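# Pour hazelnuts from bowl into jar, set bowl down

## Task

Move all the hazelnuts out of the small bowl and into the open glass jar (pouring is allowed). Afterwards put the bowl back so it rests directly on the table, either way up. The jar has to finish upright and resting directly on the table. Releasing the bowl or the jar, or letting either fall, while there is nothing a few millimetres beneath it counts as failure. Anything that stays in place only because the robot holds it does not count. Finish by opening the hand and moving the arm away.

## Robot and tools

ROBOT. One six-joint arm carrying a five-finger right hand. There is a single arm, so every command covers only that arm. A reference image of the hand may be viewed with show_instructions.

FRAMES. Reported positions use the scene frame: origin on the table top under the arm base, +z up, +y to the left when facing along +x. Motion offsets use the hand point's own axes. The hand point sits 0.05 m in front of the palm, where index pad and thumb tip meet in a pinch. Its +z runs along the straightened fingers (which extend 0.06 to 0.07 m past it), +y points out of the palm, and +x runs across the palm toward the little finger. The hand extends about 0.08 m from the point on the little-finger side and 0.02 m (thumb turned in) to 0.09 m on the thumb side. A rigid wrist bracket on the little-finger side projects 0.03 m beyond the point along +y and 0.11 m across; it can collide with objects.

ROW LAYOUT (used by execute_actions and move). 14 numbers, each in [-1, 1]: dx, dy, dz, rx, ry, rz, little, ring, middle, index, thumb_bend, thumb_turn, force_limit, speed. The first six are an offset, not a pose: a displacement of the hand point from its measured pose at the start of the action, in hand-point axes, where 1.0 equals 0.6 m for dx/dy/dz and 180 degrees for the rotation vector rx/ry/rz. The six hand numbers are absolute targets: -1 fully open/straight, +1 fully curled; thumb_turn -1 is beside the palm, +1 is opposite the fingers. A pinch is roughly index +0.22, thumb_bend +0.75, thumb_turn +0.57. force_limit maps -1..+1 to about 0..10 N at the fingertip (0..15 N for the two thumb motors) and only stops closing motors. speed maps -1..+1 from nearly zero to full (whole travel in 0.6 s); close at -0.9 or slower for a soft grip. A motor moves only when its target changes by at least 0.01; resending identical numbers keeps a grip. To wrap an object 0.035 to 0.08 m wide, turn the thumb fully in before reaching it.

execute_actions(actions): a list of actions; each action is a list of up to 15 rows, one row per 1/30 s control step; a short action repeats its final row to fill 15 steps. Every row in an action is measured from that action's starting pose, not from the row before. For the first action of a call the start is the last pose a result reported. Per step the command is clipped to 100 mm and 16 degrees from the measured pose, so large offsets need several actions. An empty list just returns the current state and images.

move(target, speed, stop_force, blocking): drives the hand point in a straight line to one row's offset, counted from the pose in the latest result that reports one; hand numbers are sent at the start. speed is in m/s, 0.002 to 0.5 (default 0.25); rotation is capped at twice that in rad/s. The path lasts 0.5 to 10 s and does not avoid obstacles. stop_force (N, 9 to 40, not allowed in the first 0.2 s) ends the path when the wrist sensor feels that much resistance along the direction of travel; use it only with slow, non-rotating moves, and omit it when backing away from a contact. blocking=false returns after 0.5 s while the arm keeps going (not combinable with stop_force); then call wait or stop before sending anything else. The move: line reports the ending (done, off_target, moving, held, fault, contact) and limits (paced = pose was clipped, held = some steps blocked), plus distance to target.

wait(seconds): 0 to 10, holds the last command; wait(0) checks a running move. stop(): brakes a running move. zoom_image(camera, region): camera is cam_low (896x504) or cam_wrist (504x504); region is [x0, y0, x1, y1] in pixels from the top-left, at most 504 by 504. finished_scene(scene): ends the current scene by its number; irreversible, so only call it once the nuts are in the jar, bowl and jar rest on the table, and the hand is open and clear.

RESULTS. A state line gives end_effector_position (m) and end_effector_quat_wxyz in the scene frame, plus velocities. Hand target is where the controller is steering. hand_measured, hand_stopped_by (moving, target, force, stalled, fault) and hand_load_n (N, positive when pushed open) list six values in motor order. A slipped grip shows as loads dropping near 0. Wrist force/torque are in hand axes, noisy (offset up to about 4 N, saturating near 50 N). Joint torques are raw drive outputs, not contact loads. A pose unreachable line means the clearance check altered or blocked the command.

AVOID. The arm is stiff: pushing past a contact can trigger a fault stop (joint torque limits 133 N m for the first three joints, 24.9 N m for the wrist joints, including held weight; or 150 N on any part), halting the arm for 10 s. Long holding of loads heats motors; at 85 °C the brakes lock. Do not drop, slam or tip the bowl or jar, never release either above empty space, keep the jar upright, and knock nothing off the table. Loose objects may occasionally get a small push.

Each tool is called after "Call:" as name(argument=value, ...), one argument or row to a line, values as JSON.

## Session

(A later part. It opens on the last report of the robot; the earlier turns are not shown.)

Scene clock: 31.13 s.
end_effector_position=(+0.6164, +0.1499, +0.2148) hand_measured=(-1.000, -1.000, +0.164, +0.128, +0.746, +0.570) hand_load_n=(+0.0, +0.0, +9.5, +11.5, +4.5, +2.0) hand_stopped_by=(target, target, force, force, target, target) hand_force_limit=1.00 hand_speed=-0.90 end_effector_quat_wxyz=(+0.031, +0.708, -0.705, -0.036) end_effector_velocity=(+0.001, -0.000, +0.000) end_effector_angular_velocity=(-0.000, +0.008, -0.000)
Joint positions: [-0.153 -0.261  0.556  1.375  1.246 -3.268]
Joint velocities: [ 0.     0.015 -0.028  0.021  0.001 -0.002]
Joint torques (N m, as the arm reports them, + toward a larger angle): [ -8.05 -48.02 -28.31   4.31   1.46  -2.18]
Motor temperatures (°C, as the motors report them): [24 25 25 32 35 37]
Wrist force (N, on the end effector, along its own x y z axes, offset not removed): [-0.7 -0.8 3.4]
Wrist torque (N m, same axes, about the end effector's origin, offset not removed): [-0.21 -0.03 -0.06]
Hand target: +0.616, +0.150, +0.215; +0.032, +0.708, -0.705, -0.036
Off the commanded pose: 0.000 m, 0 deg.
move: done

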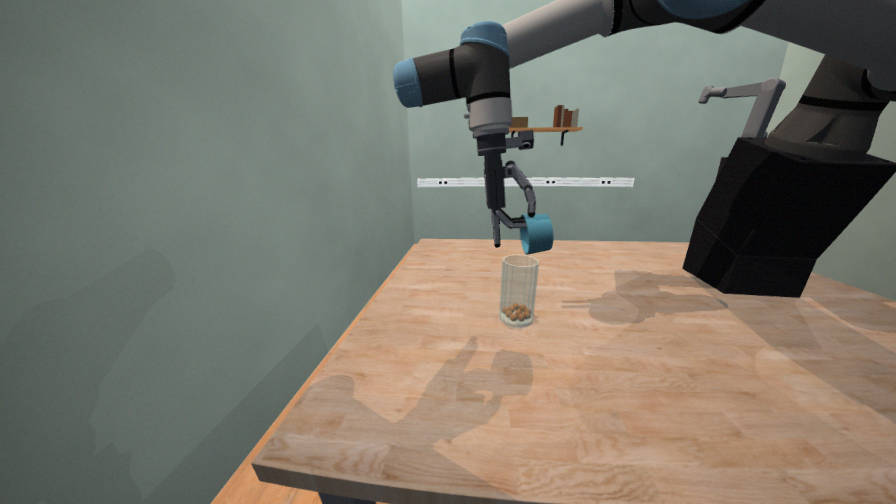

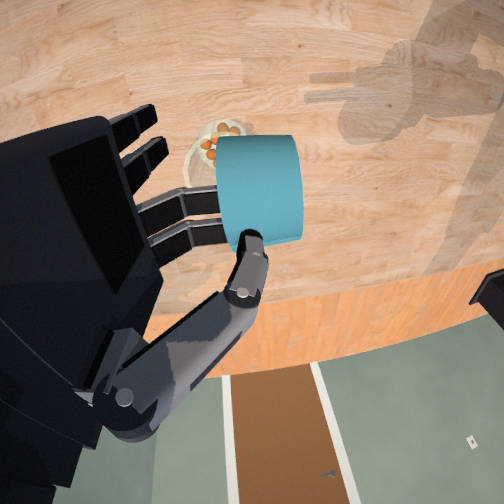

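Call:
move(
  target=[0.3,0.08,-0.03,0.503,0,0,-1,-1,0.35,0.45,0.75,0.57,1,-0.9],
  speed=0.25,
)

Call:
move(
  target=[0,0.31,0.027,0,0,0,-1,-1,0.35,0.45,0.75,0.57,1,-0.9],
  speed=0.15,
)

Call:
move(
  target=[0,0.027,0.002,0,0,0,-1,-1,0.35,0.45,0.75,0.57,1,-0.9],
  speed=0.007,
  stop_force=9,
)

Scene clock: 35.03 s.
end_effector_position=(+0.5712, -0.0303, +0.2362) hand_measured=(-1.000, -1.000, +0.164, +0.128, +0.746, +0.570) hand_load_n=(+0.0, +0.0, +9.0, +11.5, +4.5, +2.0) hand_stopped_by=(target, target, force, force, target, target) hand_force_limit=1.00 hand_speed=-0.90 end_effector_quat_wxyz=(+0.481, -0.520, +0.522, -0.475) end_effector_velocity=(+0.001, -0.000, -0.000) end_effector_angular_velocity=(+0.000, -0.013, +0.002)
Joint positions: [-0.634 -0.768  2.326 -1.498  0.974 -2.841]
Joint velocities: [ 0.     0.011  0.001 -0.029  0.002  0.009]
Joint torques (N m, as the arm reports them, + toward a larger angle): [-23.73 -21.55   6.29  -3.09   1.83   2.35]
Motor temperatures (°C, as the motors report them): [24 25 25 32 35 37]
Wrist force (N, on the end effector, along its own x y z axes, offset not removed): [2.2 1.3 1.7]
Wrist torque (N m, same axes, about the end effector's origin, offset not removed): [0.01 -0.42 0.26]
Hand target: +0.571, -0.030, +0.236; +0.481, -0.520, +0.522, -0.475
Off the commanded pose: 0.000 m, 0 deg.
move: done

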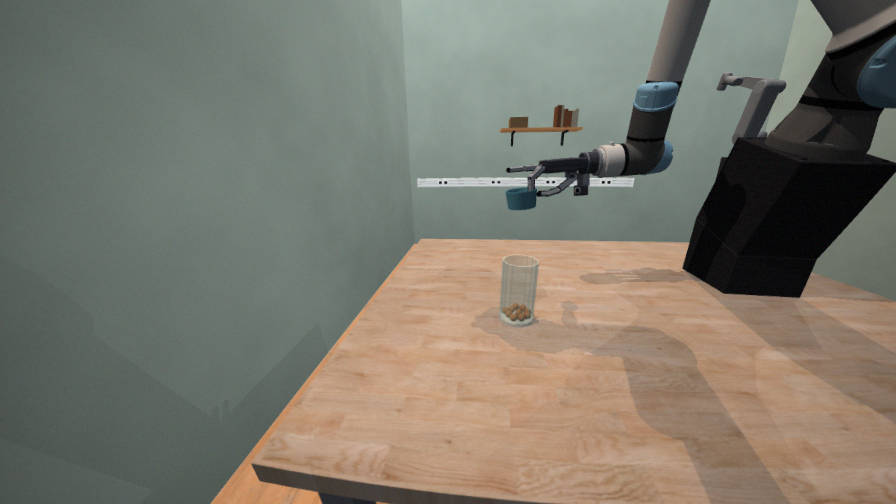

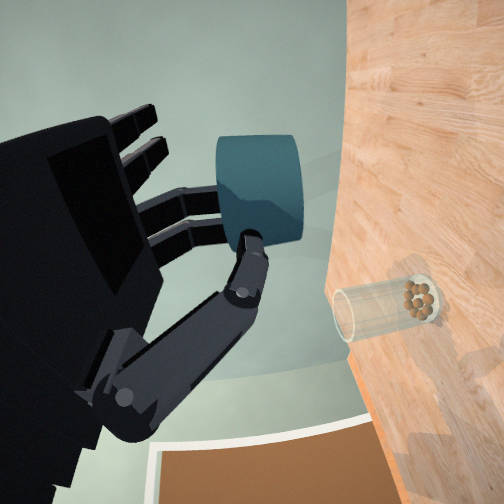

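Scene clock: 36.83 s.
end_effector_position=(+0.5711, -0.0288, +0.0496) hand_measured=(-1.000, -1.000, +0.164, +0.128, +0.746, +0.570) hand_load_n=(+0.0, +0.0, +9.0, +11.5, +4.5, +2.0) hand_stopped_by=(target, target, force, force, target, target) hand_force_limit=1.00 hand_speed=-0.90 end_effector_quat_wxyz=(+0.481, -0.520, +0.522, -0.475) end_effector_velocity=(+0.000, +0.000, -0.003) end_effector_angular_velocity=(+0.001, +0.001, -0.001)
Joint positions: [-0.447 -0.252  2.081 -1.774  1.161 -2.828]
Joint velocities: [ 0.003  0.006 -0.005  0.     0.003  0.001]
Joint torques (N m, as the arm reports them, + toward a larger angle): [ -2.67 -27.4  -10.7   -3.27   1.99   2.39]
Motor temperatures (°C, as the motors report them): [24 25 25 32 35 37]
Wrist force (N, on the end effector, along its own x y z axes, offset not removed): [-0.5 -0.2 0.9]
Wrist torque (N m, same axes, about the end effector's origin, offset not removed): [-0.20 -0.03 0.00]
Hand target: +0.571, -0.029, +0.049; +0.481, -0.520, +0.522, -0.475
Off the commanded pose: 0.000 m, 0 deg.
move: done

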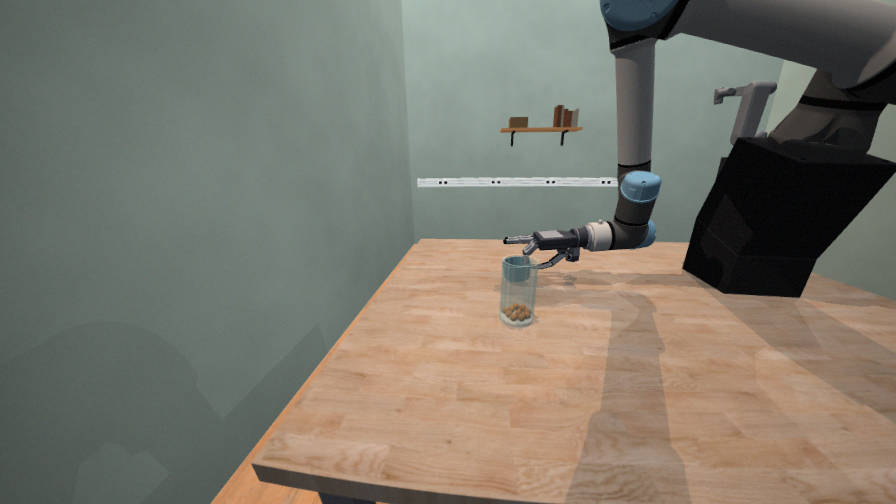

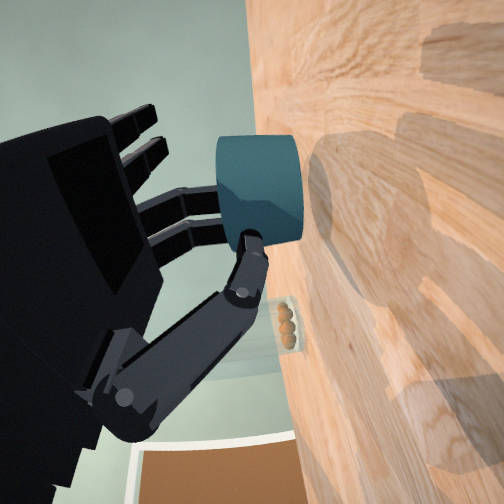

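Scene clock: 39.37 s.
end_effector_position=(+0.5708, -0.0287, +0.0335) hand_measured=(-1.000, -1.000, +0.164, +0.128, +0.746, +0.570) hand_load_n=(+0.0, +0.0, +9.5, +11.5, +7.5, +2.0) hand_stopped_by=(target, target, force, force, target, target) hand_force_limit=1.00 hand_speed=-0.90 end_effector_quat_wxyz=(+0.481, -0.520, +0.522, -0.475) end_effector_velocity=(+0.000, -0.000, -0.001) end_effector_angular_velocity=(-0.001, -0.001, +0.000)
Joint positions: [-0.431 -0.213  2.051 -1.783  1.177 -2.827]
Joint velocities: [ 0.     0.003 -0.003 -0.001  0.001 -0.001]
Joint torques (N m, as the arm reports them, + toward a larger angle): [ -1.36 -27.72  -9.3   -2.52   1.76   2.28]
Motor temperatures (°C, as the motors report them): [24 25 25 32 35 37]
Wrist force (N, on the end effector, along its own x y z axes, offset not removed): [0.4 -3.9 -0.3]
Wrist torque (N m, same axes, about the end effector's origin, offset not removed): [-0.17 -0.20 -0.02]
Hand target: +0.571, -0.029, +0.033; +0.481, -0.520, +0.522, -0.475
Off the commanded pose: 0.000 m, 0 deg.
move: done

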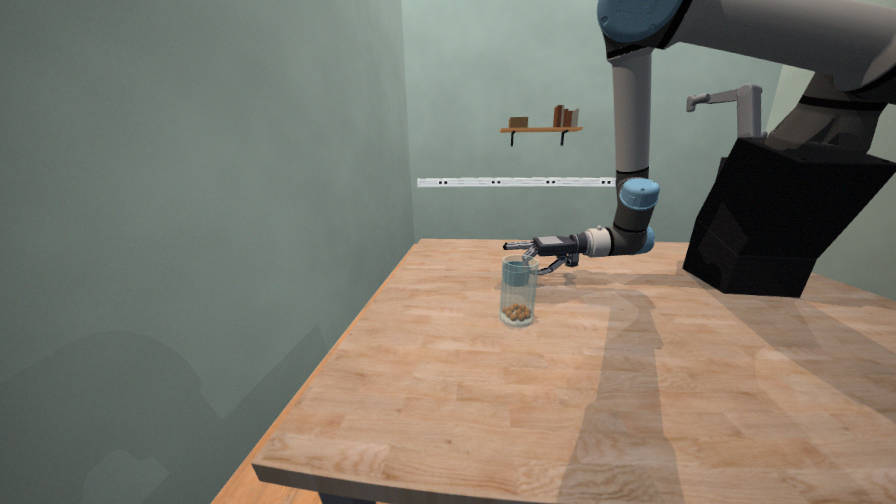

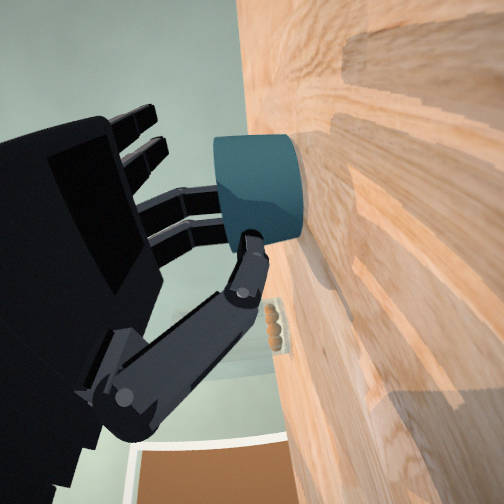

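Call:
move(
  target=[0,0,0,0,0,0,-1,-1,-0.15,-0.15,0.75,0.57,1,-0.7],
)

Call:
move(
  target=[0,-0.01,-0.015,0,0,0,-1,-1,-0.15,-0.15,0.75,0.57,1,-0.7],
  speed=0.03,
)

Call:
move(
  target=[0,-0.25,-0.03,-0.2,0,0,-1,-1,-0.15,-0.15,0.75,0.57,1,-0.7],
)

Scene clock: 40.37 s.
end_effector_position=(+0.5708, -0.0286, +0.0335) hand_measured=(-1.000, -1.000, -0.150, -0.150, +0.750, +0.570) hand_load_n=(+0.0, +0.0, +0.0, +0.0, +0.0, +0.0) hand_stopped_by=(target, target, target, target, target, target) hand_force_limit=1.00 hand_speed=-0.70 end_effector_quat_wxyz=(+0.481, -0.520, +0.522, -0.475) end_effector_velocity=(+0.001, -0.000, +0.000) end_effector_angular_velocity=(-0.000, -0.001, +0.000)
Joint positions: [-0.431 -0.213  2.051 -1.783  1.177 -2.827]
Joint velocities: [-0.001 -0.    -0.001  0.    -0.     0.   ]
Joint torques (N m, as the arm reports them, + toward a larger angle): [-17.11 -42.18  12.61  -0.81  -0.86   2.03]
Motor temperatures (°C, as the motors report them): [24 25 25 32 35 37]
Wrist force (N, on the end effector, along its own x y z axes, offset not removed): [0.3 0.4 2.0]
Wrist torque (N m, same axes, about the end effector's origin, offset not removed): [-0.06 -0.12 0.03]
Hand target: +0.571, -0.029, +0.033; +0.481, -0.520, +0.522, -0.475
Off the commanded pose: 0.000 m, 0 deg.
move: done

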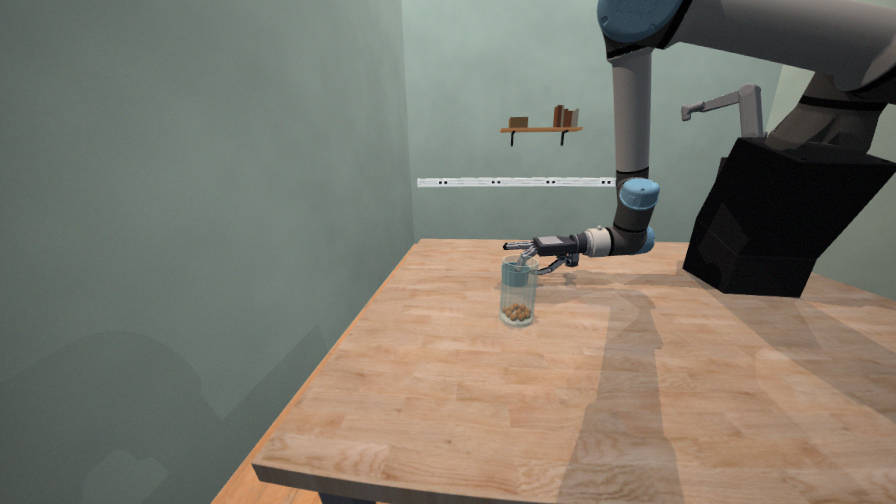

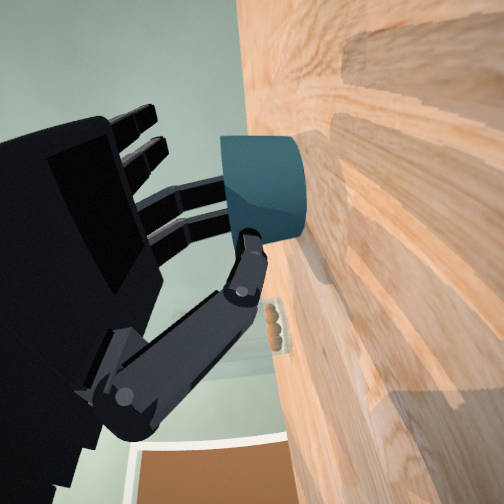

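Scene clock: 41.13 s.
end_effector_position=(+0.5626, -0.0287, +0.0401) hand_measured=(-1.000, -1.000, -0.150, -0.150, +0.750, +0.570) hand_load_n=(+0.0, +0.0, +0.0, +0.0, +0.0, +0.0) hand_stopped_by=(target, target, target, target, target, target) hand_force_limit=1.00 hand_speed=-0.70 end_effector_quat_wxyz=(+0.481, -0.520, +0.522, -0.475) end_effector_velocity=(-0.001, -0.000, +0.002) end_effector_angular_velocity=(+0.000, -0.002, +0.000)
Joint positions: [-0.448 -0.222  2.082 -1.805  1.16  -2.828]
Joint velocities: [-0.005 -0.002  0.006 -0.005 -0.004  0.001]
Joint torques (N m, as the arm reports them, + toward a larger angle): [-23.96 -42.31  12.9   -2.85  -0.76  -2.39]
Motor temperatures (°C, as the motors report them): [24 25 25 32 35 37]
Wrist force (N, on the end effector, along its own x y z axes, offset not removed): [0.3 0.7 1.2]
Wrist torque (N m, same axes, about the end effector's origin, offset not removed): [0.08 -0.11 0.06]
Hand target: +0.562, -0.029, +0.040; +0.481, -0.520, +0.522, -0.475
Off the commanded pose: 0.000 m, 0 deg.
move: done

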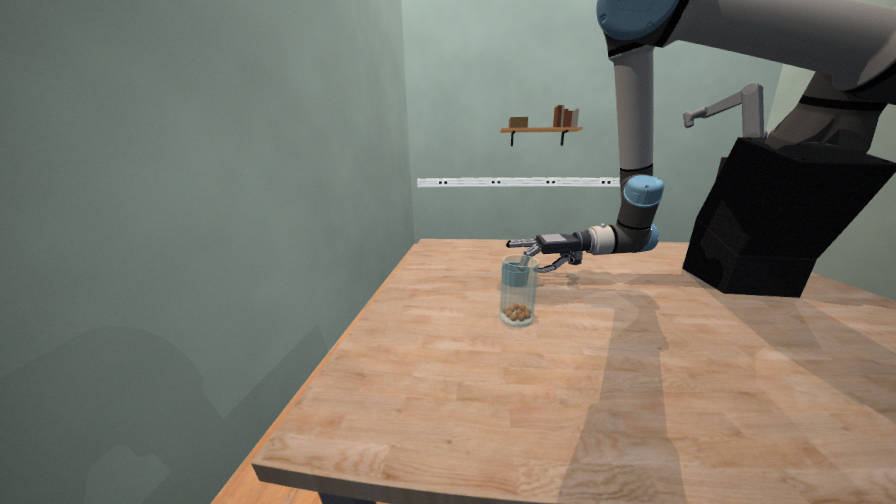

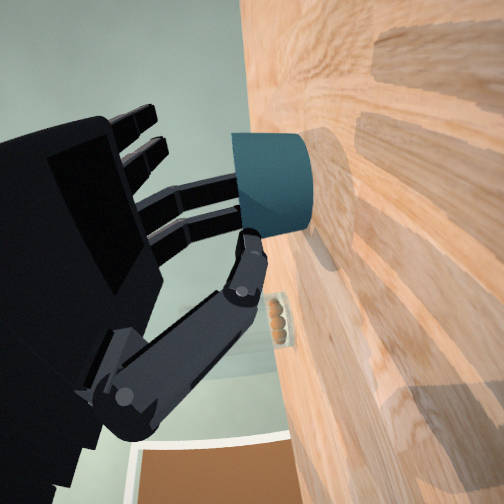

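Scene clock: 43.00 s.
end_effector_position=(+0.5577, -0.0300, +0.1910) hand_measured=(-1.000, -1.000, -0.150, -0.150, +0.750, +0.570) hand_load_n=(+0.0, +0.0, +0.0, +0.0, +0.0, +0.0) hand_stopped_by=(target, target, target, target, target, target) hand_force_limit=1.00 hand_speed=-0.70 end_effector_quat_wxyz=(-0.296, +0.643, -0.643, +0.291) end_effector_velocity=(-0.000, +0.000, -0.000) end_effector_angular_velocity=(+0.001, +0.012, +0.002)
Joint positions: [-0.584 -0.805  1.928 -0.313  0.963 -3.262]
Joint velocities: [ 0.001  0.002 -0.01   0.021  0.    -0.008]
Joint torques (N m, as the arm reports them, + toward a larger angle): [ -1.56 -24.65 -22.15   2.39   1.25  -2.28]
Motor temperatures (°C, as the motors report them): [24 25 25 32 35 37]
Wrist force (N, on the end effector, along its own x y z axes, offset not removed): [-0.9 -1.6 0.7]
Wrist torque (N m, same axes, about the end effector's origin, offset not removed): [-0.24 0.09 -0.08]
Hand target: +0.558, -0.030, +0.191; -0.296, +0.643, -0.643, +0.291
Off the commanded pose: 0.000 m, 0 deg.
move: done

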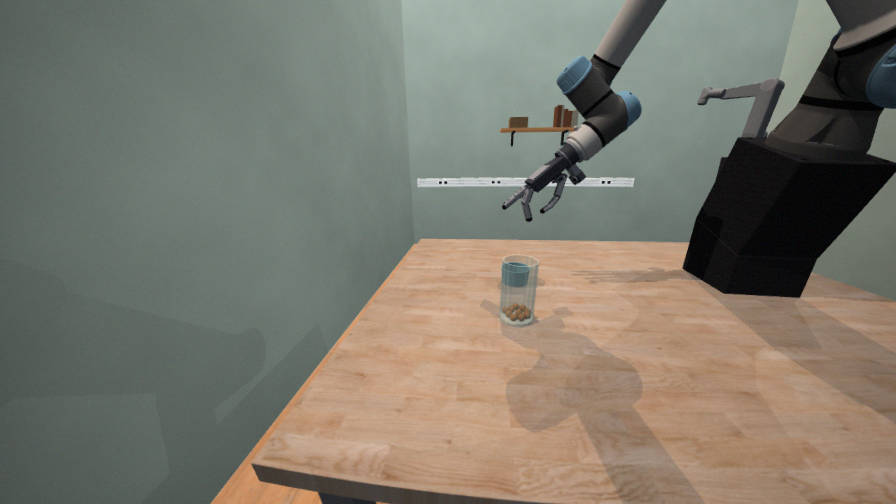

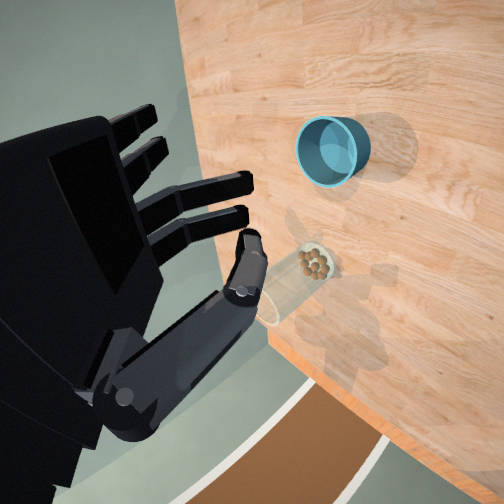

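Call:
finished_scene(
  scene=2,
)

The scene is finished: the task was done.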